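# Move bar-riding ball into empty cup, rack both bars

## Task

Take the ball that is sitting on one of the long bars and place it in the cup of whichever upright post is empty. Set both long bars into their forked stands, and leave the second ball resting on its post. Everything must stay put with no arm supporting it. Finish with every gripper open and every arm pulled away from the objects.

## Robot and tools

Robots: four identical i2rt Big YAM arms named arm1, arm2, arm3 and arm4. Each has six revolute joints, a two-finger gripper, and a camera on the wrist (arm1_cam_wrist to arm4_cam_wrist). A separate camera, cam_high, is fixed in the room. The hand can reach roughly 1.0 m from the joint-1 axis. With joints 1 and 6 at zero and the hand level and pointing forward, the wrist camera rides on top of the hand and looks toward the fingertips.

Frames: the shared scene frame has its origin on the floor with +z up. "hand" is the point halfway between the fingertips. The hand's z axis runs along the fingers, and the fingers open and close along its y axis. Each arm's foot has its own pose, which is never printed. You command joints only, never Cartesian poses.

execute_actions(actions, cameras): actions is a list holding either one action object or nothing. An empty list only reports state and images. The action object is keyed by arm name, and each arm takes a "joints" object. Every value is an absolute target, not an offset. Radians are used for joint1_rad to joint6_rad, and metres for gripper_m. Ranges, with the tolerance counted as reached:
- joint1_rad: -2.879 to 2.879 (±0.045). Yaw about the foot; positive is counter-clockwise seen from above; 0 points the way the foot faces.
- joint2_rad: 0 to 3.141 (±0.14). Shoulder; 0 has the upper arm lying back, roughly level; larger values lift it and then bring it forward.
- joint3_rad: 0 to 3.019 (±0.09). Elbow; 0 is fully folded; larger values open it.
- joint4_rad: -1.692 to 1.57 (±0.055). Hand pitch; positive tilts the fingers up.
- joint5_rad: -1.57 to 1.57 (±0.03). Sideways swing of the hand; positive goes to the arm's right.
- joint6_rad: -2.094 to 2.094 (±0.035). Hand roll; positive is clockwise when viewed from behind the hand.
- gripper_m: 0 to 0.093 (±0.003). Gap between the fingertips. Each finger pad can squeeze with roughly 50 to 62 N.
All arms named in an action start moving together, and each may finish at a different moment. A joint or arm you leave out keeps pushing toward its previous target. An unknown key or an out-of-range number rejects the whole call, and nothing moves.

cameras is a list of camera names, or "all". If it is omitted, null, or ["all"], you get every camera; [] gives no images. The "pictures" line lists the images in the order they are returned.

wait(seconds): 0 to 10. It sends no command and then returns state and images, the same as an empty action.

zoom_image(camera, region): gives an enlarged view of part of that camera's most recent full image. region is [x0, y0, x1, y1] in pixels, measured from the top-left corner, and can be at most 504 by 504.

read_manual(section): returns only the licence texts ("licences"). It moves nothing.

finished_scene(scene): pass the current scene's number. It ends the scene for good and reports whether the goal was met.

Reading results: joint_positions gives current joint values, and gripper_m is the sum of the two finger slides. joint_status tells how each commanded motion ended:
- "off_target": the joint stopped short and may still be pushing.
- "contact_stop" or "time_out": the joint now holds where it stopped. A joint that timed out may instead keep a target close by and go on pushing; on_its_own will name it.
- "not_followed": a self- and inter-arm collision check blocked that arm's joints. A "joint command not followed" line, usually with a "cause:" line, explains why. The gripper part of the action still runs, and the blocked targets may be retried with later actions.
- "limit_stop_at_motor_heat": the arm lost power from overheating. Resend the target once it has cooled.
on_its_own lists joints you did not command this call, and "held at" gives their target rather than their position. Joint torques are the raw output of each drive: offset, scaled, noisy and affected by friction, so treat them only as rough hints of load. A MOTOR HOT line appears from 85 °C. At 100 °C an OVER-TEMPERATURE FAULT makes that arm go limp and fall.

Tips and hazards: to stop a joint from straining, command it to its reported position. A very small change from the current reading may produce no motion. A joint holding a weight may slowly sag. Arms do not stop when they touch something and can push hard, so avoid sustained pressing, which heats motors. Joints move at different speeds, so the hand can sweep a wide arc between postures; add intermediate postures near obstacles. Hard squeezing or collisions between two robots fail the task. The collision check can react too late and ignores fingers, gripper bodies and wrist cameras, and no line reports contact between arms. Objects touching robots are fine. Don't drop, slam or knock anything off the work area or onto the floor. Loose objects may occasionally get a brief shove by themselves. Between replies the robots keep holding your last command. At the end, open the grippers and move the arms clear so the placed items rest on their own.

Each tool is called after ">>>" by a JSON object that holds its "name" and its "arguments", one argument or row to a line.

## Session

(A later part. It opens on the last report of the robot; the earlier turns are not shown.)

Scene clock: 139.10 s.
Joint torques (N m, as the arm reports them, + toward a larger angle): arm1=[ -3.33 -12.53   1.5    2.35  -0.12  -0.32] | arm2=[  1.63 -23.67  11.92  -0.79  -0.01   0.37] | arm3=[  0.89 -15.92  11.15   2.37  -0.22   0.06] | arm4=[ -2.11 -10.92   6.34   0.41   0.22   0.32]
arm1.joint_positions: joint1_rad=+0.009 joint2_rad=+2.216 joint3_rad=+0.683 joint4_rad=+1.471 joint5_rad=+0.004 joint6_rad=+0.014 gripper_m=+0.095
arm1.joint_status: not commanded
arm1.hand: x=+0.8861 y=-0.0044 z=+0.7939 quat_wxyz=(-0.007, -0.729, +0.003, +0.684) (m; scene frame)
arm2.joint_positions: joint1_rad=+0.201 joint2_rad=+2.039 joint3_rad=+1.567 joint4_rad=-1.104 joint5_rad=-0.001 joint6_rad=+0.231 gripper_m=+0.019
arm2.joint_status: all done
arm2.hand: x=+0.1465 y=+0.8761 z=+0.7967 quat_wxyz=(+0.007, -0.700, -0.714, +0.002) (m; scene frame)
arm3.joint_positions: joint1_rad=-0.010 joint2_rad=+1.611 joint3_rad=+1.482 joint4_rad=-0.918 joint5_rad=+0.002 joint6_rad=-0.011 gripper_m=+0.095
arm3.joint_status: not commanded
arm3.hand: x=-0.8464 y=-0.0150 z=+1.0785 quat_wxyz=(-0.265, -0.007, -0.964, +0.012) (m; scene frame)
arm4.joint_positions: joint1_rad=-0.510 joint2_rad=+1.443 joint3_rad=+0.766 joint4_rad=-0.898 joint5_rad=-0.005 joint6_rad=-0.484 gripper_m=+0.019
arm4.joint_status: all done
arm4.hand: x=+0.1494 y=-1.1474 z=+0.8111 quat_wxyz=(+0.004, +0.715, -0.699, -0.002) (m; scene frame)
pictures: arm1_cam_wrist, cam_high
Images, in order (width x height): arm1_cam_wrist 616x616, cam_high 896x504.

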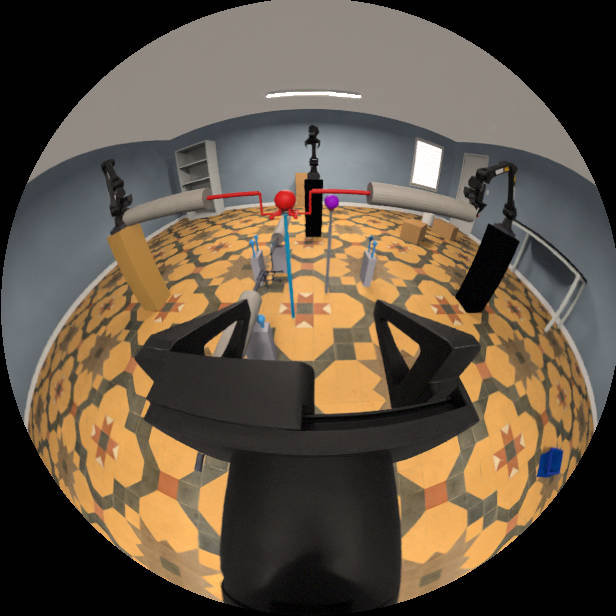

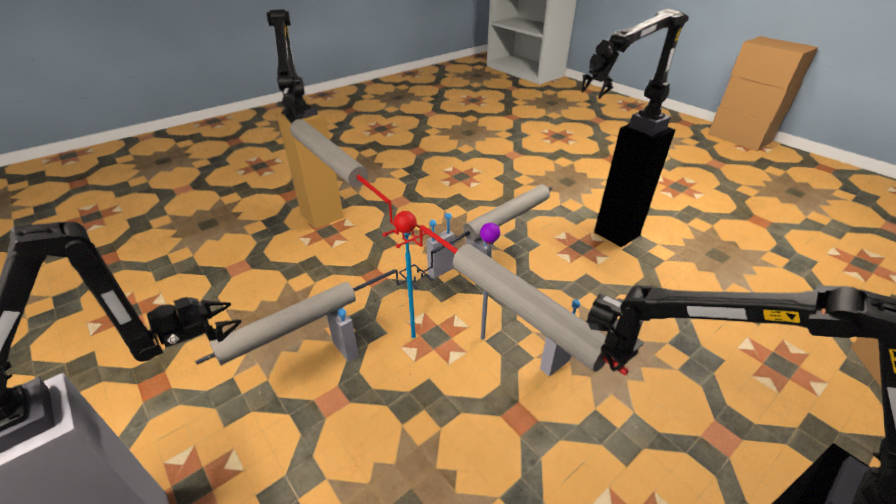

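>>> {"name": "execute_actions", "arguments": {
  "actions": [
    {"arm4":{"joints":{"joint2_rad":1.485,"joint3_rad":0.715,"joint4_rad":-0.78}}}
  ],
  "cameras": ["cam_high"]
}}

>>> {"name": "execute_actions", "arguments": {
  "actions": [
    {"arm2":{"joints":{"joint2_rad":2.105,"joint3_rad":1.535,"joint4_rad":-0.97}},"arm4":{"joints":{"joint2_rad":1.585,"joint3_rad":0.683,"joint4_rad":-0.645}}}
  ],
  "cameras": ["arm1_cam_wrist","cam_high"]
}}

>>> {"name": "zoom_image", "arguments": {
  "camera": "arm1_cam_wrist",
  "region": [240,150,340,250]
}}

Scene clock: 147.17 s.
Joint torques (N m, as the arm reports them, + toward a larger angle): arm1=[ -3.3  -12.52   1.51   2.35  -0.12  -0.32] | arm2=[  1.77 -23.84  11.42  -0.74  -0.01   0.38] | arm3=[  0.77 -15.6   11.15   2.3   -0.19   0.06] | arm4=[ -1.93 -11.03   5.91   0.67   0.32   0.26]
arm1.joint_positions: joint1_rad=+0.009 joint2_rad=+2.216 joint3_rad=+0.683 joint4_rad=+1.471 joint5_rad=+0.004 joint6_rad=+0.014 gripper_m=+0.095
arm1.joint_status: not commanded
arm1.hand: x=+0.8861 y=-0.0044 z=+0.7939 quat_wxyz=(-0.007, -0.729, +0.003, +0.684) (m; scene frame)
arm2.joint_positions: joint1_rad=+0.201 joint2_rad=+2.039 joint3_rad=+1.575 joint4_rad=-1.106 joint5_rad=-0.001 joint6_rad=+0.232 gripper_m=+0.019
arm2.joint_status: not commanded
arm2.hand: x=+0.1472 y=+0.8734 z=+0.7991 quat_wxyz=(+0.004, -0.701, -0.714, +0.004) (m; scene frame)
arm3.joint_positions: joint1_rad=-0.010 joint2_rad=+1.611 joint3_rad=+1.482 joint4_rad=-0.918 joint5_rad=+0.002 joint6_rad=-0.011 gripper_m=+0.095
arm3.joint_status: not commanded
arm3.hand: x=-0.8464 y=-0.0150 z=+1.0785 quat_wxyz=(-0.265, -0.007, -0.964, +0.012) (m; scene frame)
arm4.joint_positions: joint1_rad=-0.510 joint2_rad=+1.501 joint3_rad=+0.718 joint4_rad=-0.786 joint5_rad=-0.006 joint6_rad=-0.484 gripper_m=+0.019
arm4.joint_status: all done
arm4.hand: x=+0.1478 y=-1.1503 z=+0.7791 quat_wxyz=(+0.001, +0.715, -0.699, -0.003) (m; scene frame)
pictures: cam_high
Images, in order (width x height): cam_high 896x504.

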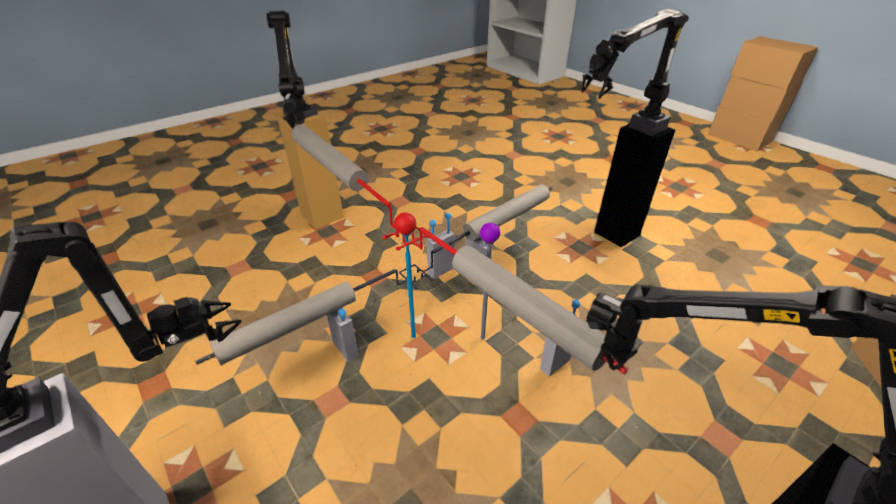

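Scene clock: 148.13 s.
Joint torques (N m, as the arm reports them, + toward a larger angle): arm1=[ -3.32 -12.51   1.51   2.35  -0.13  -0.32] | arm2=[  1.46 -24.46   8.03  -0.08  -0.02   0.39] | arm3=[  0.87 -15.79  11.09   2.35  -0.19   0.03] | arm4=[ -2.05 -10.99   5.04   0.72   0.17   0.28]
arm1.joint_positions: joint1_rad=+0.009 joint2_rad=+2.216 joint3_rad=+0.683 joint4_rad=+1.471 joint5_rad=+0.004 joint6_rad=+0.014 gripper_m=+0.095
arm1.joint_status: not commanded
arm1.hand: x=+0.8861 y=-0.0044 z=+0.7939 quat_wxyz=(-0.007, -0.729, +0.003, +0.684) (m; scene frame)
arm2.joint_positions: joint1_rad=+0.201 joint2_rad=+2.130 joint3_rad=+1.527 joint4_rad=-0.964 joint5_rad=-0.001 joint6_rad=+0.233 gripper_m=+0.019
arm2.joint_status: all done
arm2.hand: x=+0.1467 y=+0.8724 z=+0.7317 quat_wxyz=(+0.002, -0.701, -0.713, +0.005) (m; scene frame)
arm3.joint_positions: joint1_rad=-0.010 joint2_rad=+1.611 joint3_rad=+1.482 joint4_rad=-0.918 joint5_rad=+0.002 joint6_rad=-0.011 gripper_m=+0.095
arm3.joint_status: not commanded
arm3.hand: x=-0.8464 y=-0.0150 z=+1.0785 quat_wxyz=(-0.265, -0.007, -0.964, +0.012) (m; scene frame)
arm4.joint_positions: joint1_rad=-0.510 joint2_rad=+1.602 joint3_rad=+0.684 joint4_rad=-0.651 joint5_rad=-0.004 joint6_rad=-0.484 gripper_m=+0.019
arm4.joint_status: all done
arm4.hand: x=+0.1480 y=-1.1506 z=+0.7391 quat_wxyz=(+0.001, +0.715, -0.699, -0.002) (m; scene frame)
pictures: arm1_cam_wrist, cam_high
Images, in order (width x height): arm1_cam_wrist 616x616, cam_high 896x504.

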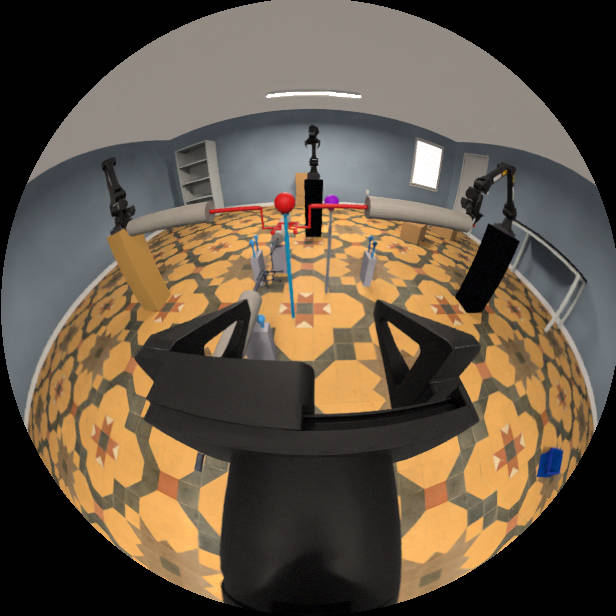

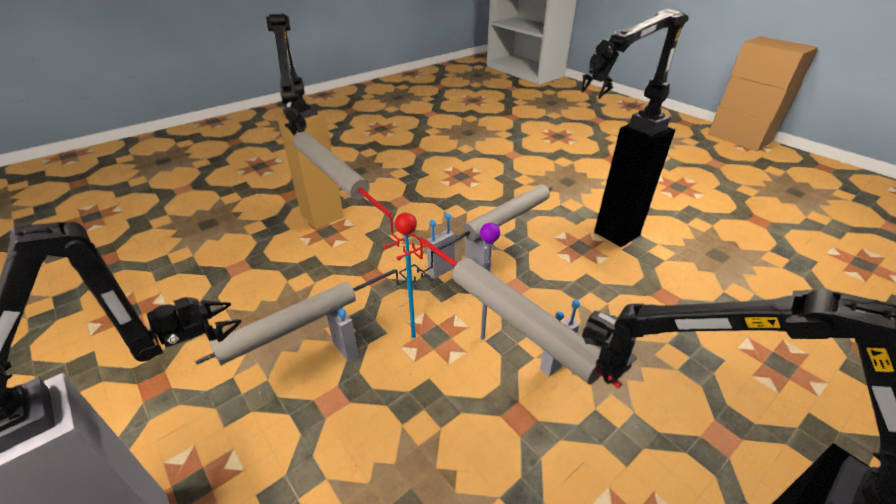

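Region (240, 150, 340, 250) of arm1_cam_wrist's 616x616 image, scaled by 5.040, with more detail than that image has.

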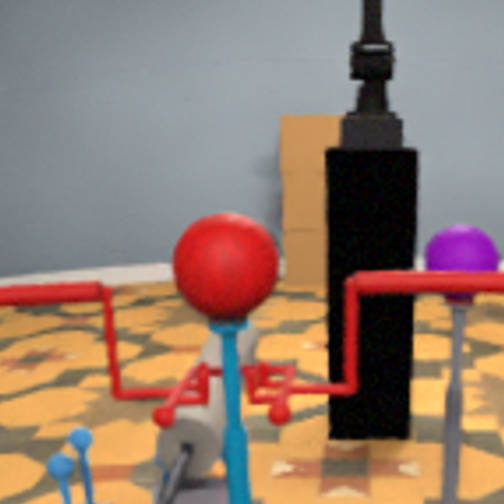

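>>> {"name": "execute_actions", "arguments": {
  "actions": [
    {"arm2":{"joints":{"joint1_rad":0.08,"joint2_rad":2.07,"joint3_rad":1.48,"joint4_rad":-0.95,"joint6_rad":0.13}},"arm4":{"joints":{"joint1_rad":-0.29,"joint2_rad":1.53,"joint3_rad":0.615,"joint4_rad":-0.635,"joint6_rad":-0.245}}}
  ],
  "cameras": []
}}

>>> {"name": "execute_actions", "arguments": {
  "actions": [
    {"arm2":{"joints":{"joint1_rad":-0.045,"joint3_rad":1.46,"joint6_rad":0}},"arm4":{"joints":{"joint1_rad":-0.03,"joint2_rad":1.51,"joint3_rad":0.59,"joint6_rad":0.01}}}
  ],
  "cameras": ["cam_high","arm3_cam_wrist"]
}}

Scene clock: 159.13 s.
Joint torques (N m, as the arm reports them, + toward a larger angle): arm1=[ -3.27 -12.51   1.51   2.35  -0.12  -0.32] | arm2=[  1.93 -25.52   7.81  -0.45  -0.08   0.35] | arm3=[  0.79 -15.64  11.1    2.38  -0.2    0.07] | arm4=[-2.12 -9.96  5.24  0.55  0.22  0.25]
arm1.joint_positions: joint1_rad=+0.009 joint2_rad=+2.216 joint3_rad=+0.683 joint4_rad=+1.471 joint5_rad=+0.004 joint6_rad=+0.014 gripper_m=+0.095
arm1.joint_status: not commanded
arm1.hand: x=+0.8861 y=-0.0044 z=+0.7939 quat_wxyz=(-0.007, -0.729, +0.003, +0.684) (m; scene frame)
arm2.joint_positions: joint1_rad=+0.072 joint2_rad=+2.109 joint3_rad=+1.473 joint4_rad=-0.935 joint5_rad=+0.001 joint6_rad=+0.103 gripper_m=+0.019
arm2.joint_status: all done
arm2.hand: x=+0.0691 y=+0.8728 z=+0.7277 quat_wxyz=(+0.005, -0.701, -0.713, +0.004) (m; scene frame)
arm3.joint_positions: joint1_rad=-0.010 joint2_rad=+1.611 joint3_rad=+1.482 joint4_rad=-0.918 joint5_rad=+0.002 joint6_rad=-0.011 gripper_m=+0.095
arm3.joint_status: not commanded
arm3.hand: x=-0.8464 y=-0.0150 z=+1.0785 quat_wxyz=(-0.265, -0.007, -0.964, +0.012) (m; scene frame)
arm4.joint_positions: joint1_rad=-0.285 joint2_rad=+1.546 joint3_rad=+0.611 joint4_rad=-0.634 joint5_rad=-0.004 joint6_rad=-0.263 gripper_m=+0.019
arm4.joint_status: all done
arm4.hand: x=+0.0713 y=-1.1510 z=+0.7390 quat_wxyz=(+0.001, +0.717, -0.697, -0.002) (m; scene frame)
pictures: none
No camera images: the call's "cameras" was empty. Leave "cameras" out to get every camera's image.

Scene clock: 160.13 s.
Joint torques (N m, as the arm reports them, + toward a larger angle): arm1=[ -3.32 -12.52   1.5    2.35  -0.13  -0.32] | arm2=[  2.28 -25.27   7.12  -0.39  -0.08   0.29] | arm3=[  0.81 -15.41  11.11   2.3   -0.21   0.04] | arm4=[ -1.61 -10.27   4.92   0.31   0.3    0.23]
arm1.joint_positions: joint1_rad=+0.009 joint2_rad=+2.216 joint3_rad=+0.683 joint4_rad=+1.471 joint5_rad=+0.004 joint6_rad=+0.014 gripper_m=+0.095
arm1.joint_status: not commanded
arm1.hand: x=+0.8861 y=-0.0044 z=+0.7939 quat_wxyz=(-0.007, -0.729, +0.003, +0.684) (m; scene frame)
arm2.joint_positions: joint1_rad=-0.054 joint2_rad=+2.108 joint3_rad=+1.460 joint4_rad=-0.935 joint5_rad=+0.000 joint6_rad=-0.019 gripper_m=+0.019
arm2.joint_status: all done
arm2.hand: x=-0.0039 y=+0.8747 z=+0.7248 quat_wxyz=(+0.009, -0.702, -0.712, -0.001) (m; scene frame)
arm3.joint_positions: joint1_rad=-0.010 joint2_rad=+1.611 joint3_rad=+1.482 joint4_rad=-0.918 joint5_rad=+0.002 joint6_rad=-0.011 gripper_m=+0.095
arm3.joint_status: not commanded
arm3.hand: x=-0.8464 y=-0.0150 z=+1.0785 quat_wxyz=(-0.265, -0.007, -0.964, +0.012) (m; scene frame)
arm4.joint_positions: joint1_rad=-0.027 joint2_rad=+1.532 joint3_rad=+0.592 joint4_rad=-0.634 joint5_rad=-0.004 joint6_rad=-0.002 gripper_m=+0.019
arm4.joint_status: all done
arm4.hand: x=-0.0072 y=-1.1505 z=+0.7391 quat_wxyz=(+0.003, +0.716, -0.698, -0.001) (m; scene frame)
pictures: arm3_cam_wrist, cam_high
Images, in order (width x height): arm3_cam_wrist 616x616, cam_high 896x504.

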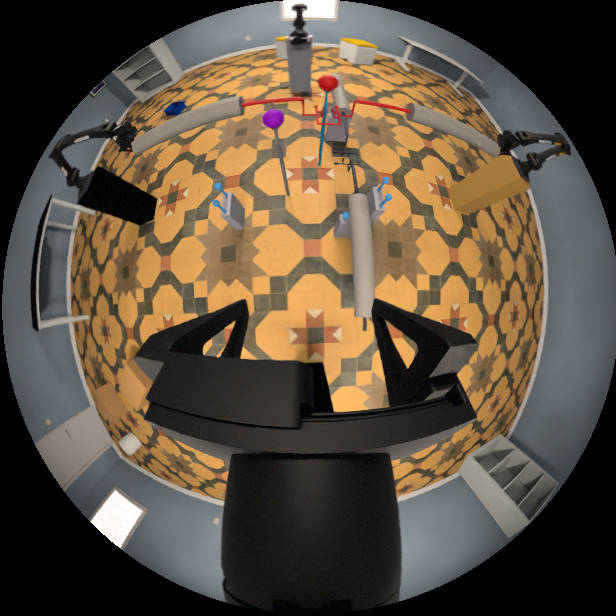

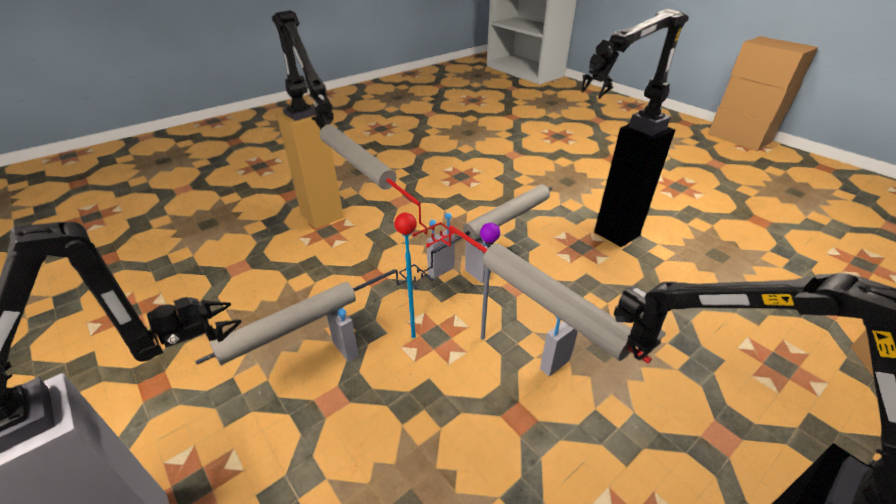

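Up and reverse.

>>> {"name": "execute_actions", "arguments": {
  "actions": [
    {"arm2":{"joints":{"joint1_rad":-0.07,"joint2_rad":1.99,"joint3_rad":1.52,"joint4_rad":-1.06}},"arm4":{"joints":{"joint1_rad":0.03,"joint2_rad":1.38,"joint3_rad":0.67,"joint4_rad":-0.83,"joint6_rad":0.07}}}
  ],
  "cameras": []
}}

>>> {"name": "execute_actions", "arguments": {
  "actions": [
    {"arm2":{"joints":{"joint2_rad":1.91,"joint3_rad":1.57,"joint4_rad":-1.17}},"arm4":{"joints":{"joint2_rad":1.265,"joint3_rad":0.75,"joint4_rad":-1.02}}}
  ],
  "cameras": []
}}

>>> {"name": "execute_actions", "arguments": {
  "actions": [
    {"arm2":{"joints":{"joint1_rad":-0.255,"joint2_rad":1.94,"joint3_rad":1.62,"joint4_rad":-1.18,"joint6_rad":-0.21}},"arm4":{"joints":{"joint1_rad":0.334,"joint2_rad":1.33,"joint3_rad":0.805,"joint4_rad":-1.01,"joint6_rad":0.38}}}
  ],
  "cameras": []
}}

>>> {"name": "execute_actions", "arguments": {
  "actions": [
    {"arm2":{"joints":{"joint1_rad":-0.42,"joint2_rad":2.01,"joint3_rad":1.73,"joint4_rad":-1.22,"joint6_rad":-0.37}},"arm4":{"joints":{"joint1_rad":0.586,"joint2_rad":1.45,"joint3_rad":0.94,"joint4_rad":-1.01,"joint6_rad":0.63}}}
  ],
  "cameras": []
}}

>>> {"name": "execute_actions", "arguments": {
  "actions": [
    {"arm2":{"joints":{"joint1_rad":-0.537,"joint2_rad":1.93,"joint3_rad":1.57,"joint4_rad":-1.18,"joint6_rad":-0.49}},"arm4":{"joints":{"joint1_rad":0.597,"joint2_rad":1.64,"joint3_rad":1.17,"joint4_rad":-1.05,"joint6_rad":0.64}}}
  ],
  "cameras": []
}}

>>> {"name": "execute_actions", "arguments": {
  "actions": [
    {"arm2":{"joints":{"joint1_rad":-0.63,"joint2_rad":1.86,"joint3_rad":1.4,"joint4_rad":-1.08,"joint6_rad":-0.58}},"arm4":{"joints":{"joint1_rad":0.565,"joint2_rad":1.82,"joint3_rad":1.35,"joint4_rad":-1.06,"joint6_rad":0.61}}}
  ],
  "cameras": ["cam_high"]
}}

>>> {"name": "execute_actions", "arguments": {
  "actions": [
    {"arm2":{"joints":{"joint2_rad":2.087,"joint3_rad":1.31,"joint4_rad":-0.775}},"arm4":{"joints":{"joint2_rad":2.054,"joint3_rad":1.24,"joint4_rad":-0.74}}}
  ],
  "cameras": []
}}

>>> {"name": "execute_actions", "arguments": {
  "actions": [
    {"arm2":{"joints":{"joint2_rad":2.227,"joint3_rad":1.325,"joint4_rad":-0.63}},"arm4":{"joints":{"joint2_rad":2.198,"joint3_rad":1.26,"joint4_rad":-0.595}}}
  ],
  "cameras": []
}}

>>> {"name": "execute_actions", "arguments": {
  "actions": [
    {"arm2":{"joints":{"joint2_rad":2.357,"joint3_rad":1.365,"joint4_rad":-0.53}},"arm4":{"joints":{"joint2_rad":2.332,"joint3_rad":1.3,"joint4_rad":-0.49}}}
  ],
  "cameras": ["cam_high"]
}}

Scene clock: 176.00 s.
Joint torques (N m, as the arm reports them, + toward a larger angle): arm1=[ -3.3  -12.53   1.5    2.35  -0.12  -0.33] | arm2=[  0.   -22.55  10.6   -0.73  -0.08   0.24] | arm3=[  1.16 -15.52  11.15   2.3   -0.22   0.04] | arm4=[-0.77 -8.61  9.08 -0.43  0.2   0.16]
arm1.joint_positions: joint1_rad=+0.009 joint2_rad=+2.216 joint3_rad=+0.683 joint4_rad=+1.471 joint5_rad=+0.004 joint6_rad=+0.014 gripper_m=+0.095
arm1.joint_status: not commanded
arm1.hand: x=+0.8861 y=-0.0044 z=+0.7939 quat_wxyz=(-0.007, -0.729, +0.003, +0.684) (m; scene frame)
arm2.joint_positions: joint1_rad=-0.056 joint2_rad=+2.005 joint3_rad=+1.484 joint4_rad=-1.038 joint5_rad=+0.000 joint6_rad=-0.017 gripper_m=+0.019
arm2.joint_status: all done
arm2.hand: x=-0.0044 y=+0.8730 z=+0.7899 quat_wxyz=(+0.000, -0.704, -0.711, +0.008) (m; scene frame)
arm3.joint_positions: joint1_rad=-0.010 joint2_rad=+1.611 joint3_rad=+1.482 joint4_rad=-0.918 joint5_rad=+0.002 joint6_rad=-0.011 gripper_m=+0.095
arm3.joint_status: not commanded
arm3.hand: x=-0.8464 y=-0.0150 z=+1.0785 quat_wxyz=(-0.265, -0.007, -0.964, +0.012) (m; scene frame)
arm4.joint_positions: joint1_rad=+0.028 joint2_rad=+1.387 joint3_rad=+0.629 joint4_rad=-0.810 joint5_rad=-0.002 joint6_rad=+0.060 gripper_m=+0.019
arm4.joint_status: all done
arm4.hand: x=-0.0231 y=-1.1533 z=+0.7886 quat_wxyz=(+0.001, +0.714, -0.701, -0.002) (m; scene frame)
pictures: none
No camera images: the call's "cameras" was empty. Leave "cameras" out to get every camera's image.

Scene clock: 177.07 s.
Joint torques (N m, as the arm reports them, + toward a larger angle): arm1=[ -3.33 -12.49   1.51   2.35  -0.12  -0.32] | arm2=[  0.   -22.8   11.53  -0.79  -0.08   0.25] | arm3=[  1.09 -15.75  11.15   2.41  -0.19   0.07] | arm4=[-1.62 -8.1  10.27 -0.6   0.22  0.2 ]
arm1.joint_positions: joint1_rad=+0.009 joint2_rad=+2.216 joint3_rad=+0.683 joint4_rad=+1.471 joint5_rad=+0.004 joint6_rad=+0.014 gripper_m=+0.095
arm1.joint_status: not commanded
arm1.hand: x=+0.8861 y=-0.0044 z=+0.7939 quat_wxyz=(-0.007, -0.729, +0.003, +0.684) (m; scene frame)
arm2.joint_positions: joint1_rad=-0.056 joint2_rad=+1.933 joint3_rad=+1.529 joint4_rad=-1.146 joint5_rad=+0.000 joint6_rad=-0.016 gripper_m=+0.019
arm2.joint_status: all done
arm2.hand: x=-0.0038 y=+0.8741 z=+0.8449 quat_wxyz=(-0.003, -0.704, -0.710, +0.012) (m; scene frame)
arm3.joint_positions: joint1_rad=-0.010 joint2_rad=+1.611 joint3_rad=+1.482 joint4_rad=-0.918 joint5_rad=+0.002 joint6_rad=-0.011 gripper_m=+0.095
arm3.joint_status: not commanded
arm3.hand: x=-0.8464 y=-0.0150 z=+1.0785 quat_wxyz=(-0.265, -0.007, -0.964, +0.012) (m; scene frame)
arm4.joint_positions: joint1_rad=+0.028 joint2_rad=+1.273 joint3_rad=+0.704 joint4_rad=-0.999 joint5_rad=-0.002 joint6_rad=+0.060 gripper_m=+0.019
arm4.joint_status: all done
arm4.hand: x=-0.0231 y=-1.1526 z=+0.8427 quat_wxyz=(+0.001, +0.713, -0.701, -0.002) (m; scene frame)
pictures: none
No camera images: the call's "cameras" was empty. Leave "cameras" out to get every camera's image.

Scene clock: 178.20 s.
Joint torques (N m, as the arm reports them, + toward a larger angle): arm1=[ -3.33 -12.48   1.51   2.35  -0.13  -0.32] | arm2=[  1.83 -21.44  12.08  -0.14  -0.09   0.26] | arm3=[  0.72 -15.48  11.1    2.3   -0.21   0.04] | arm4=[-1.86 -9.17  9.72  0.13  0.07  0.31]
arm1.joint_positions: joint1_rad=+0.009 joint2_rad=+2.216 joint3_rad=+0.683 joint4_rad=+1.471 joint5_rad=+0.004 joint6_rad=+0.014 gripper_m=+0.095
arm1.joint_status: not commanded
arm1.hand: x=+0.8861 y=-0.0044 z=+0.7939 quat_wxyz=(-0.007, -0.729, +0.003, +0.684) (m; scene frame)
arm2.joint_positions: joint1_rad=-0.260 joint2_rad=+1.945 joint3_rad=+1.572 joint4_rad=-1.171 joint5_rad=+0.001 joint6_rad=-0.229 gripper_m=+0.019
arm2.joint_status: all done
arm2.hand: x=-0.1222 y=+0.8773 z=+0.8546 quat_wxyz=(-0.002, -0.701, -0.713, +0.015) (m; scene frame)
arm3.joint_positions: joint1_rad=-0.010 joint2_rad=+1.611 joint3_rad=+1.482 joint4_rad=-0.918 joint5_rad=+0.002 joint6_rad=-0.011 gripper_m=+0.095
arm3.joint_status: not commanded
arm3.hand: x=-0.8464 y=-0.0150 z=+1.0785 quat_wxyz=(-0.265, -0.007, -0.964, +0.012) (m; scene frame)
arm4.joint_positions: joint1_rad=+0.334 joint2_rad=+1.340 joint3_rad=+0.770 joint4_rad=-0.999 joint5_rad=+0.000 joint6_rad=+0.359 gripper_m=+0.019
arm4.joint_status: all done
arm4.hand: x=-0.1206 y=-1.1502 z=+0.8444 quat_wxyz=(+0.001, +0.716, -0.698, -0.001) (m; scene frame)
pictures: none
No camera images: the call's "cameras" was empty. Leave "cameras" out to get every camera's image.

Scene clock: 179.30 s.
Joint torques (N m, as the arm reports them, + toward a larger angle): arm1=[ -3.32 -12.52   1.5    2.35  -0.12  -0.32] | arm2=[  1.8  -23.99  12.19  -0.16  -0.1    0.31] | arm3=[  0.91 -15.69  11.11   2.36  -0.2    0.07] | arm4=[ -1.75 -11.77   9.6    0.22   0.16   0.26]
arm1.joint_positions: joint1_rad=+0.009 joint2_rad=+2.216 joint3_rad=+0.683 joint4_rad=+1.471 joint5_rad=+0.004 joint6_rad=+0.014 gripper_m=+0.095
arm1.joint_status: not commanded
arm1.hand: x=+0.8861 y=-0.0044 z=+0.7939 quat_wxyz=(-0.007, -0.729, +0.003, +0.684) (m; scene frame)
arm2.joint_positions: joint1_rad=-0.425 joint2_rad=+2.028 joint3_rad=+1.682 joint4_rad=-1.210 joint5_rad=+0.000 joint6_rad=-0.393 gripper_m=+0.019
arm2.joint_status: all done
arm2.hand: x=-0.2248 y=+0.8800 z=+0.8481 quat_wxyz=(+0.001, -0.701, -0.713, +0.011) (m; scene frame)
arm3.joint_positions: joint1_rad=-0.010 joint2_rad=+1.611 joint3_rad=+1.482 joint4_rad=-0.918 joint5_rad=+0.002 joint6_rad=-0.011 gripper_m=+0.095
arm3.joint_status: not commanded
arm3.hand: x=-0.8464 y=-0.0150 z=+1.0785 quat_wxyz=(-0.265, -0.007, -0.964, +0.012) (m; scene frame)
arm4.joint_positions: joint1_rad=+0.586 joint2_rad=+1.470 joint3_rad=+0.905 joint4_rad=-1.003 joint5_rad=-0.002 joint6_rad=+0.611 gripper_m=+0.019
arm4.joint_status: all done
arm4.hand: x=-0.2223 y=-1.1487 z=+0.8458 quat_wxyz=(+0.001, +0.716, -0.698, -0.002) (m; scene frame)
pictures: none
No camera images: the call's "cameras" was empty. Leave "cameras" out to get every camera's image.

Scene clock: 180.30 s.
Joint torques (N m, as the arm reports them, + toward a larger angle): arm1=[ -3.32 -12.53   1.5    2.35  -0.12  -0.32] | arm2=[  1.65 -24.95   8.88   0.04   0.04   0.23] | arm3=[  0.84 -15.9   11.18   2.32  -0.2    0.08] | arm4=[ -1.62 -14.03  10.78  -0.04   0.01   0.33]
arm1.joint_positions: joint1_rad=+0.009 joint2_rad=+2.216 joint3_rad=+0.683 joint4_rad=+1.471 joint5_rad=+0.004 joint6_rad=+0.014 gripper_m=+0.095
arm1.joint_status: not commanded
arm1.hand: x=+0.8861 y=-0.0044 z=+0.7939 quat_wxyz=(-0.007, -0.729, +0.003, +0.684) (m; scene frame)
arm2.joint_positions: joint1_rad=-0.540 joint2_rad=+1.973 joint3_rad=+1.562 joint4_rad=-1.176 joint5_rad=-0.005 joint6_rad=-0.506 gripper_m=+0.019
arm2.joint_status: all done
arm2.hand: x=-0.2720 y=+0.9394 z=+0.8376 quat_wxyz=(+0.005, -0.702, -0.712, -0.005) (m; scene frame)
arm3.joint_positions: joint1_rad=-0.010 joint2_rad=+1.611 joint3_rad=+1.482 joint4_rad=-0.918 joint5_rad=+0.002 joint6_rad=-0.011 gripper_m=+0.095
arm3.joint_status: not commanded
arm3.hand: x=-0.8464 y=-0.0150 z=+1.0785 quat_wxyz=(-0.265, -0.007, -0.964, +0.012) (m; scene frame)
arm4.joint_positions: joint1_rad=+0.590 joint2_rad=+1.662 joint3_rad=+1.117 joint4_rad=-1.037 joint5_rad=+0.002 joint6_rad=+0.616 gripper_m=+0.019
arm4.joint_status: all done
arm4.hand: x=-0.2668 y=-1.0901 z=+0.8395 quat_wxyz=(+0.001, +0.716, -0.698, +0.005) (m; scene frame)
pictures: none
No camera images: the call's "cameras" was empty. Leave "cameras" out to get every camera's image.

Scene clock: 181.23 s.
Joint torques (N m, as the arm reports them, + toward a larger angle): arm1=[ -3.29 -12.5    1.51   2.35  -0.12  -0.32] | arm2=[  0.75 -22.62   8.42   0.19   0.05   0.17] | arm3=[  0.99 -15.44  11.12   2.26  -0.21   0.07] | arm4=[ -1.58 -16.96  10.44  -0.05   0.01   0.25]
arm1.joint_positions: joint1_rad=+0.009 joint2_rad=+2.216 joint3_rad=+0.683 joint4_rad=+1.471 joint5_rad=+0.004 joint6_rad=+0.014 gripper_m=+0.095
arm1.joint_status: not commanded
arm1.hand: x=+0.8861 y=-0.0044 z=+0.7939 quat_wxyz=(-0.007, -0.729, +0.003, +0.684) (m; scene frame)
arm2.joint_positions: joint1_rad=-0.626 joint2_rad=+1.895 joint3_rad=+1.393 joint4_rad=-1.080 joint5_rad=-0.005 joint6_rad=-0.589 gripper_m=+0.019
arm2.joint_status: all done
arm2.hand: x=-0.2934 y=+0.9980 z=+0.8221 quat_wxyz=(+0.003, -0.703, -0.711, -0.002) (m; scene frame)
arm3.joint_positions: joint1_rad=-0.010 joint2_rad=+1.611 joint3_rad=+1.482 joint4_rad=-0.918 joint5_rad=+0.002 joint6_rad=-0.011 gripper_m=+0.095
arm3.joint_status: not commanded
arm3.hand: x=-0.8464 y=-0.0150 z=+1.0785 quat_wxyz=(-0.265, -0.007, -0.964, +0.012) (m; scene frame)
arm4.joint_positions: joint1_rad=+0.566 joint2_rad=+1.843 joint3_rad=+1.303 joint4_rad=-1.049 joint5_rad=+0.003 joint6_rad=+0.596 gripper_m=+0.019
arm4.joint_status: all done
arm4.hand: x=-0.2951 y=-1.0314 z=+0.8169 quat_wxyz=(+0.001, +0.714, -0.700, +0.009) (m; scene frame)
pictures: cam_high
Images, in order (width x height): cam_high 896x504.

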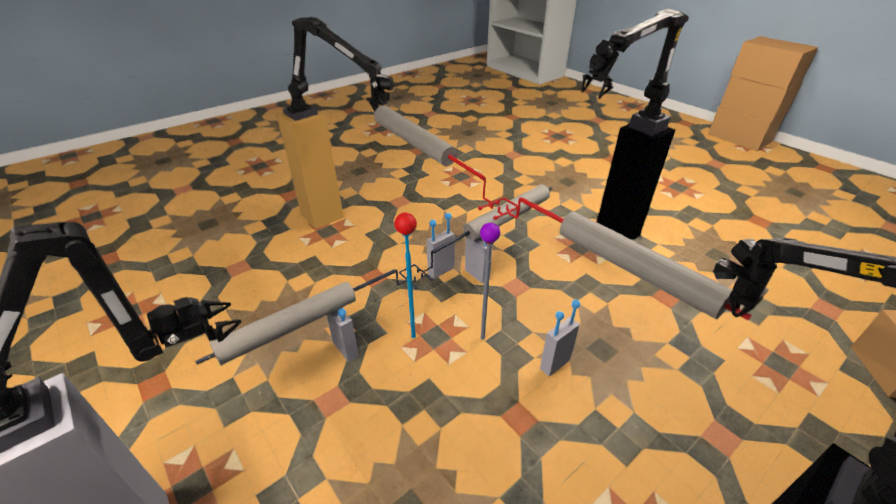

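Scene clock: 182.40 s.
Joint torques (N m, as the arm reports them, + toward a larger angle): arm1=[ -3.34 -12.52   1.51   2.35  -0.12  -0.32] | arm2=[  0.99 -24.07   6.58   0.03   0.06   0.18] | arm3=[  0.56 -15.71  11.09   2.3   -0.21   0.07] | arm4=[ -1.24 -19.27   5.5    0.26   0.04   0.29]
arm1.joint_positions: joint1_rad=+0.009 joint2_rad=+2.216 joint3_rad=+0.683 joint4_rad=+1.471 joint5_rad=+0.004 joint6_rad=+0.014 gripper_m=+0.095
arm1.joint_status: not commanded
arm1.hand: x=+0.8861 y=-0.0044 z=+0.7939 quat_wxyz=(-0.007, -0.729, +0.003, +0.684) (m; scene frame)
arm2.joint_positions: joint1_rad=-0.626 joint2_rad=+2.127 joint3_rad=+1.305 joint4_rad=-0.771 joint5_rad=-0.005 joint6_rad=-0.589 gripper_m=+0.019
arm2.joint_status: all done
arm2.hand: x=-0.2920 y=+1.0022 z=+0.6742 quat_wxyz=(+0.004, -0.703, -0.711, -0.008) (m; scene frame)
arm3.joint_positions: joint1_rad=-0.010 joint2_rad=+1.611 joint3_rad=+1.482 joint4_rad=-0.918 joint5_rad=+0.002 joint6_rad=-0.011 gripper_m=+0.095
arm3.joint_status: not commanded
arm3.hand: x=-0.8464 y=-0.0150 z=+1.0785 quat_wxyz=(-0.265, -0.007, -0.964, +0.012) (m; scene frame)
arm4.joint_positions: joint1_rad=+0.562 joint2_rad=+2.086 joint3_rad=+1.241 joint4_rad=-0.738 joint5_rad=+0.002 joint6_rad=+0.593 gripper_m=+0.019
arm4.joint_status: all done
arm4.hand: x=-0.2970 y=-1.0258 z=+0.6769 quat_wxyz=(+0.001, +0.714, -0.700, +0.006) (m; scene frame)
pictures: none
No camera images: the call's "cameras" was empty. Leave "cameras" out to get every camera's image.

Scene clock: 183.37 s.
Joint torques (N m, as the arm reports them, + toward a larger angle): arm1=[ -3.34 -12.49   1.51   2.35  -0.12  -0.32] | arm2=[  0.54 -22.53   6.78   0.14   0.     0.17] | arm3=[  0.87 -15.99  11.13   2.3   -0.2    0.08] | arm4=[ -0.94 -19.81   6.15   0.3    0.04   0.32]
arm1.joint_positions: joint1_rad=+0.009 joint2_rad=+2.216 joint3_rad=+0.683 joint4_rad=+1.471 joint5_rad=+0.004 joint6_rad=+0.014 gripper_m=+0.095
arm1.joint_status: not commanded
arm1.hand: x=+0.8861 y=-0.0044 z=+0.7939 quat_wxyz=(-0.007, -0.729, +0.003, +0.684) (m; scene frame)
arm2.joint_positions: joint1_rad=-0.626 joint2_rad=+2.246 joint3_rad=+1.305 joint4_rad=-0.628 joint5_rad=-0.004 joint6_rad=-0.589 gripper_m=+0.019
arm2.joint_status: all done
arm2.hand: x=-0.2946 y=+1.0001 z=+0.6128 quat_wxyz=(+0.002, -0.703, -0.712, +0.004) (m; scene frame)
arm3.joint_positions: joint1_rad=-0.010 joint2_rad=+1.611 joint3_rad=+1.482 joint4_rad=-0.918 joint5_rad=+0.002 joint6_rad=-0.011 gripper_m=+0.095
arm3.joint_status: not commanded
arm3.hand: x=-0.8464 y=-0.0150 z=+1.0785 quat_wxyz=(-0.265, -0.007, -0.964, +0.012) (m; scene frame)
arm4.joint_positions: joint1_rad=+0.561 joint2_rad=+2.228 joint3_rad=+1.241 joint4_rad=-0.593 joint5_rad=+0.001 joint6_rad=+0.591 gripper_m=+0.019
arm4.joint_status: all done
arm4.hand: x=-0.2952 y=-1.0276 z=+0.6064 quat_wxyz=(+0.001, +0.714, -0.700, +0.004) (m; scene frame)
pictures: none
No camera images: the call's "cameras" was empty. Leave "cameras" out to get every camera's image.

Scene clock: 184.27 s.
Joint torques (N m, as the arm reports them, + toward a larger angle): arm1=[ -3.29 -12.53   1.51   2.35  -0.13  -0.33] | arm2=[  0.94 -22.97   6.83   0.12   0.03   0.19] | arm3=[  0.97 -15.61  11.12   2.34  -0.21   0.07] | arm4=[ -1.29 -19.11   6.23   0.39   0.03   0.29]
arm1.joint_positions: joint1_rad=+0.009 joint2_rad=+2.216 joint3_rad=+0.683 joint4_rad=+1.471 joint5_rad=+0.004 joint6_rad=+0.014 gripper_m=+0.095
arm1.joint_status: not commanded
arm1.hand: x=+0.8861 y=-0.0044 z=+0.7939 quat_wxyz=(-0.007, -0.729, +0.003, +0.684) (m; scene frame)
arm2.joint_positions: joint1_rad=-0.626 joint2_rad=+2.374 joint3_rad=+1.336 joint4_rad=-0.527 joint5_rad=-0.004 joint6_rad=-0.589 gripper_m=+0.019
arm2.joint_status: all done
arm2.hand: x=-0.2953 y=+1.0000 z=+0.5535 quat_wxyz=(+0.002, -0.703, -0.712, +0.006) (m; scene frame)
arm3.joint_positions: joint1_rad=-0.010 joint2_rad=+1.611 joint3_rad=+1.482 joint4_rad=-0.918 joint5_rad=+0.002 joint6_rad=-0.011 gripper_m=+0.095
arm3.joint_status: not commanded
arm3.hand: x=-0.8464 y=-0.0150 z=+1.0785 quat_wxyz=(-0.265, -0.007, -0.964, +0.012) (m; scene frame)
arm4.joint_positions: joint1_rad=+0.561 joint2_rad=+2.357 joint3_rad=+1.273 joint4_rad=-0.489 joint5_rad=+0.002 joint6_rad=+0.591 gripper_m=+0.019
arm4.joint_status: all done
arm4.hand: x=-0.2957 y=-1.0274 z=+0.5483 quat_wxyz=(+0.000, +0.714, -0.700, +0.001) (m; scene frame)
pictures: cam_high
Images, in order (width x height): cam_high 896x504.

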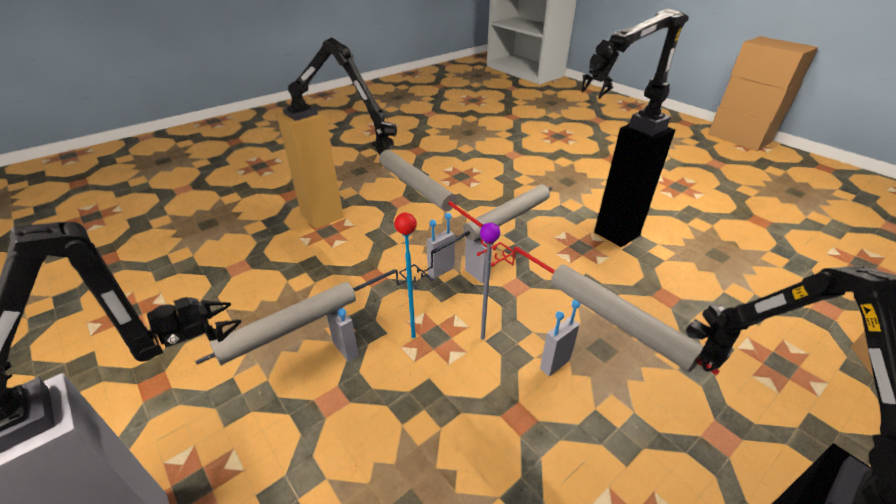

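>>> {"name": "execute_actions", "arguments": {
  "actions": [
    {"arm2":{"joints":{"joint2_rad":2.495,"joint3_rad":1.42,"joint4_rad":-0.445}},"arm4":{"joints":{"joint2_rad":2.47,"joint3_rad":1.357,"joint4_rad":-0.41}}}
  ],
  "cameras": []
}}

>>> {"name": "execute_actions", "arguments": {
  "actions": [
    {"arm2":{"joints":{"joint2_rad":2.6,"joint3_rad":1.48,"joint4_rad":-0.4}},"arm4":{"joints":{"joint2_rad":2.58,"joint3_rad":1.425,"joint4_rad":-0.37}}}
  ],
  "cameras": []
}}

>>> {"name": "execute_actions", "arguments": {
  "actions": [
    {"arm2":{"joints":{"gripper_m":0.09}},"arm4":{"joints":{"gripper_m":0.09}}}
  ],
  "cameras": []
}}

>>> {"name": "execute_actions", "arguments": {
  "actions": [
    {"arm2":{"joints":{"joint2_rad":2.3,"joint3_rad":1.1,"joint4_rad":-0.55}},"arm4":{"joints":{"joint2_rad":2.3,"joint3_rad":1.05,"joint4_rad":-0.5}}}
  ],
  "cameras": ["cam_high"]
}}

Scene clock: 194.63 s.
Joint torques (N m, as the arm reports them, + toward a larger angle): arm1=[ -3.31 -12.51   1.5    2.35  -0.12  -0.32] | arm2=[  1.12 -23.12   5.98   0.21  -0.01   0.18] | arm3=[  0.89 -15.65  11.13   2.33  -0.18   0.06] | arm4=[ -1.66 -20.33   5.24   0.47   0.1    0.29]
arm1.joint_positions: joint1_rad=+0.009 joint2_rad=+2.216 joint3_rad=+0.683 joint4_rad=+1.471 joint5_rad=+0.004 joint6_rad=+0.014 gripper_m=+0.095
arm1.joint_status: not commanded
arm1.hand: x=+0.8861 y=-0.0044 z=+0.7939 quat_wxyz=(-0.007, -0.729, +0.003, +0.684) (m; scene frame)
arm2.joint_positions: joint1_rad=-0.626 joint2_rad=+2.511 joint3_rad=+1.395 joint4_rad=-0.444 joint5_rad=-0.003 joint6_rad=-0.589 gripper_m=+0.019
arm2.joint_status: all done
arm2.hand: x=-0.2968 y=+0.9996 z=+0.4935 quat_wxyz=(+0.002, -0.703, -0.711, +0.008) (m; scene frame)
arm3.joint_positions: joint1_rad=-0.010 joint2_rad=+1.611 joint3_rad=+1.482 joint4_rad=-0.918 joint5_rad=+0.002 joint6_rad=-0.011 gripper_m=+0.095
arm3.joint_status: not commanded
arm3.hand: x=-0.8464 y=-0.0150 z=+1.0785 quat_wxyz=(-0.265, -0.007, -0.964, +0.012) (m; scene frame)
arm4.joint_positions: joint1_rad=+0.562 joint2_rad=+2.495 joint3_rad=+1.333 joint4_rad=-0.411 joint5_rad=+0.001 joint6_rad=+0.592 gripper_m=+0.019
arm4.joint_status: all done
arm4.hand: x=-0.2966 y=-1.0272 z=+0.4900 quat_wxyz=(+0.001, +0.714, -0.700, +0.001) (m; scene frame)
pictures: none
No camera images: the call's "cameras" was empty. Leave "cameras" out to get every camera's image.

Scene clock: 195.50 s.
Joint torques (N m, as the arm reports them, + toward a larger angle): arm1=[ -3.29 -12.51   1.51   2.35  -0.13  -0.32] | arm2=[  0.69 -23.53   5.87   0.4    0.03   0.18] | arm3=[  0.81 -15.77  11.15   2.29  -0.21   0.06] | arm4=[ -2.36 -19.85   4.88   0.78   0.13   0.25]
arm1.joint_positions: joint1_rad=+0.009 joint2_rad=+2.216 joint3_rad=+0.683 joint4_rad=+1.471 joint5_rad=+0.004 joint6_rad=+0.014 gripper_m=+0.095
arm1.joint_status: not commanded
arm1.hand: x=+0.8861 y=-0.0044 z=+0.7939 quat_wxyz=(-0.007, -0.729, +0.003, +0.684) (m; scene frame)
arm2.joint_positions: joint1_rad=-0.626 joint2_rad=+2.612 joint3_rad=+1.451 joint4_rad=-0.404 joint5_rad=-0.004 joint6_rad=-0.589 gripper_m=+0.019
arm2.joint_status: all done
arm2.hand: x=-0.2966 y=+1.0003 z=+0.4509 quat_wxyz=(+0.002, -0.703, -0.711, +0.007) (m; scene frame)
arm3.joint_positions: joint1_rad=-0.010 joint2_rad=+1.611 joint3_rad=+1.482 joint4_rad=-0.918 joint5_rad=+0.002 joint6_rad=-0.011 gripper_m=+0.095
arm3.joint_status: not commanded
arm3.hand: x=-0.8464 y=-0.0150 z=+1.0785 quat_wxyz=(-0.265, -0.007, -0.964, +0.012) (m; scene frame)
arm4.joint_positions: joint1_rad=+0.564 joint2_rad=+2.601 joint3_rad=+1.400 joint4_rad=-0.374 joint5_rad=+0.001 joint6_rad=+0.595 gripper_m=+0.019
arm4.joint_status: all done
arm4.hand: x=-0.2988 y=-1.0263 z=+0.4471 quat_wxyz=(+0.001, +0.714, -0.700, +0.002) (m; scene frame)
pictures: none
No camera images: the call's "cameras" was empty. Leave "cameras" out to get every camera's image.

Scene clock: 196.23 s.
Joint torques (N m, as the arm reports them, + toward a larger angle): arm1=[ -3.3  -12.51   1.5    2.36  -0.12  -0.32] | arm2=[  0.78 -23.54   5.55   0.41   0.02   0.18] | arm3=[  0.83 -15.76  11.28   2.32  -0.21   0.06] | arm4=[ -1.61 -18.08   5.09   0.56   0.06   0.18]
arm1.joint_positions: joint1_rad=+0.009 joint2_rad=+2.216 joint3_rad=+0.683 joint4_rad=+1.471 joint5_rad=+0.004 joint6_rad=+0.014 gripper_m=+0.095
arm1.joint_status: not commanded
arm1.hand: x=+0.8861 y=-0.0044 z=+0.7939 quat_wxyz=(-0.007, -0.729, +0.003, +0.684) (m; scene frame)
arm2.joint_positions: joint1_rad=-0.626 joint2_rad=+2.612 joint3_rad=+1.456 joint4_rad=-0.404 joint5_rad=-0.004 joint6_rad=-0.589 gripper_m=+0.090
arm2.joint_status: all done
arm2.hand: x=-0.2981 y=+0.9980 z=+0.4516 quat_wxyz=(+0.001, -0.703, -0.711, +0.009) (m; scene frame)
arm3.joint_positions: joint1_rad=-0.010 joint2_rad=+1.611 joint3_rad=+1.482 joint4_rad=-0.918 joint5_rad=+0.002 joint6_rad=-0.011 gripper_m=+0.095
arm3.joint_status: not commanded
arm3.hand: x=-0.8464 y=-0.0150 z=+1.0785 quat_wxyz=(-0.265, -0.007, -0.964, +0.012) (m; scene frame)
arm4.joint_positions: joint1_rad=+0.564 joint2_rad=+2.586 joint3_rad=+1.400 joint4_rad=-0.374 joint5_rad=+0.002 joint6_rad=+0.602 gripper_m=+0.090
arm4.joint_status: all done
arm4.hand: x=-0.3028 y=-1.0202 z=+0.4549 quat_wxyz=(-0.001, +0.711, -0.703, -0.006) (m; scene frame)
pictures: none
No camera images: the call's "cameras" was empty. Leave "cameras" out to get every camera's image.

Scene clock: 197.40 s.
Joint torques (N m, as the arm reports them, + toward a larger angle): arm1=[ -3.3  -12.53   1.5    2.35  -0.12  -0.32] | arm2=[  1.   -17.53   3.24  -0.45   0.03   0.15] | arm3=[  0.66 -15.83  11.1    2.36  -0.22   0.04] | arm4=[ -1.94 -14.67   2.66  -0.2    0.07   0.2 ]
arm1.joint_positions: joint1_rad=+0.009 joint2_rad=+2.216 joint3_rad=+0.683 joint4_rad=+1.471 joint5_rad=+0.004 joint6_rad=+0.014 gripper_m=+0.095
arm1.joint_status: not commanded
arm1.hand: x=+0.8861 y=-0.0044 z=+0.7939 quat_wxyz=(-0.007, -0.729, +0.003, +0.684) (m; scene frame)
arm2.joint_positions: joint1_rad=-0.626 joint2_rad=+2.284 joint3_rad=+1.100 joint4_rad=-0.543 joint5_rad=-0.004 joint6_rad=-0.589 gripper_m=+0.090
arm2.joint_status: all done
arm2.hand: x=-0.2354 y=+1.0923 z=+0.5590 quat_wxyz=(+0.018, -0.701, -0.709, -0.073) (m; scene frame)
arm3.joint_positions: joint1_rad=-0.010 joint2_rad=+1.611 joint3_rad=+1.482 joint4_rad=-0.918 joint5_rad=+0.002 joint6_rad=-0.011 gripper_m=+0.095
arm3.joint_status: not commanded
arm3.hand: x=-0.8464 y=-0.0150 z=+1.0785 quat_wxyz=(-0.265, -0.007, -0.964, +0.012) (m; scene frame)
arm4.joint_positions: joint1_rad=+0.564 joint2_rad=+2.291 joint3_rad=+1.053 joint4_rad=-0.492 joint5_rad=+0.002 joint6_rad=+0.603 gripper_m=+0.090
arm4.joint_status: all done
arm4.hand: x=-0.2352 y=-1.1159 z=+0.5486 quat_wxyz=(+0.014, +0.709, -0.701, +0.078) (m; scene frame)
pictures: cam_high
Images, in order (width x height): cam_high 896x504.

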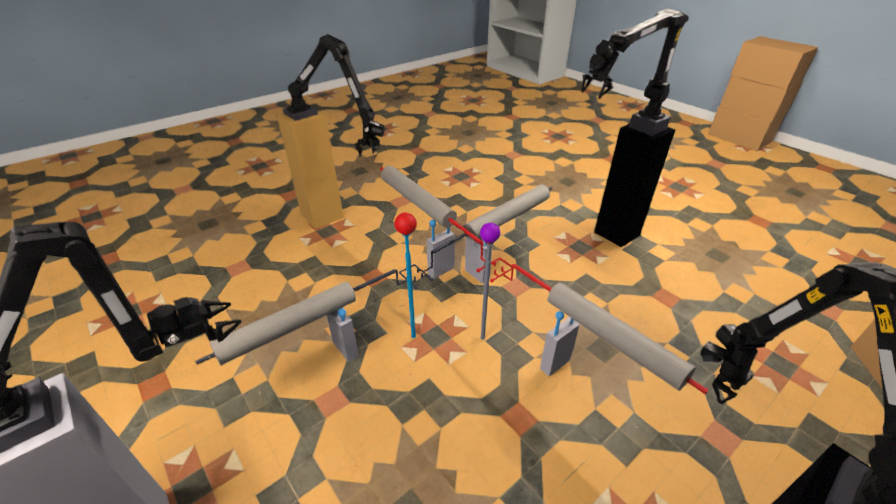

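>>> {"name": "finished_scene", "arguments": {
  "scene": 1
}}

The scene is finished: the task was done.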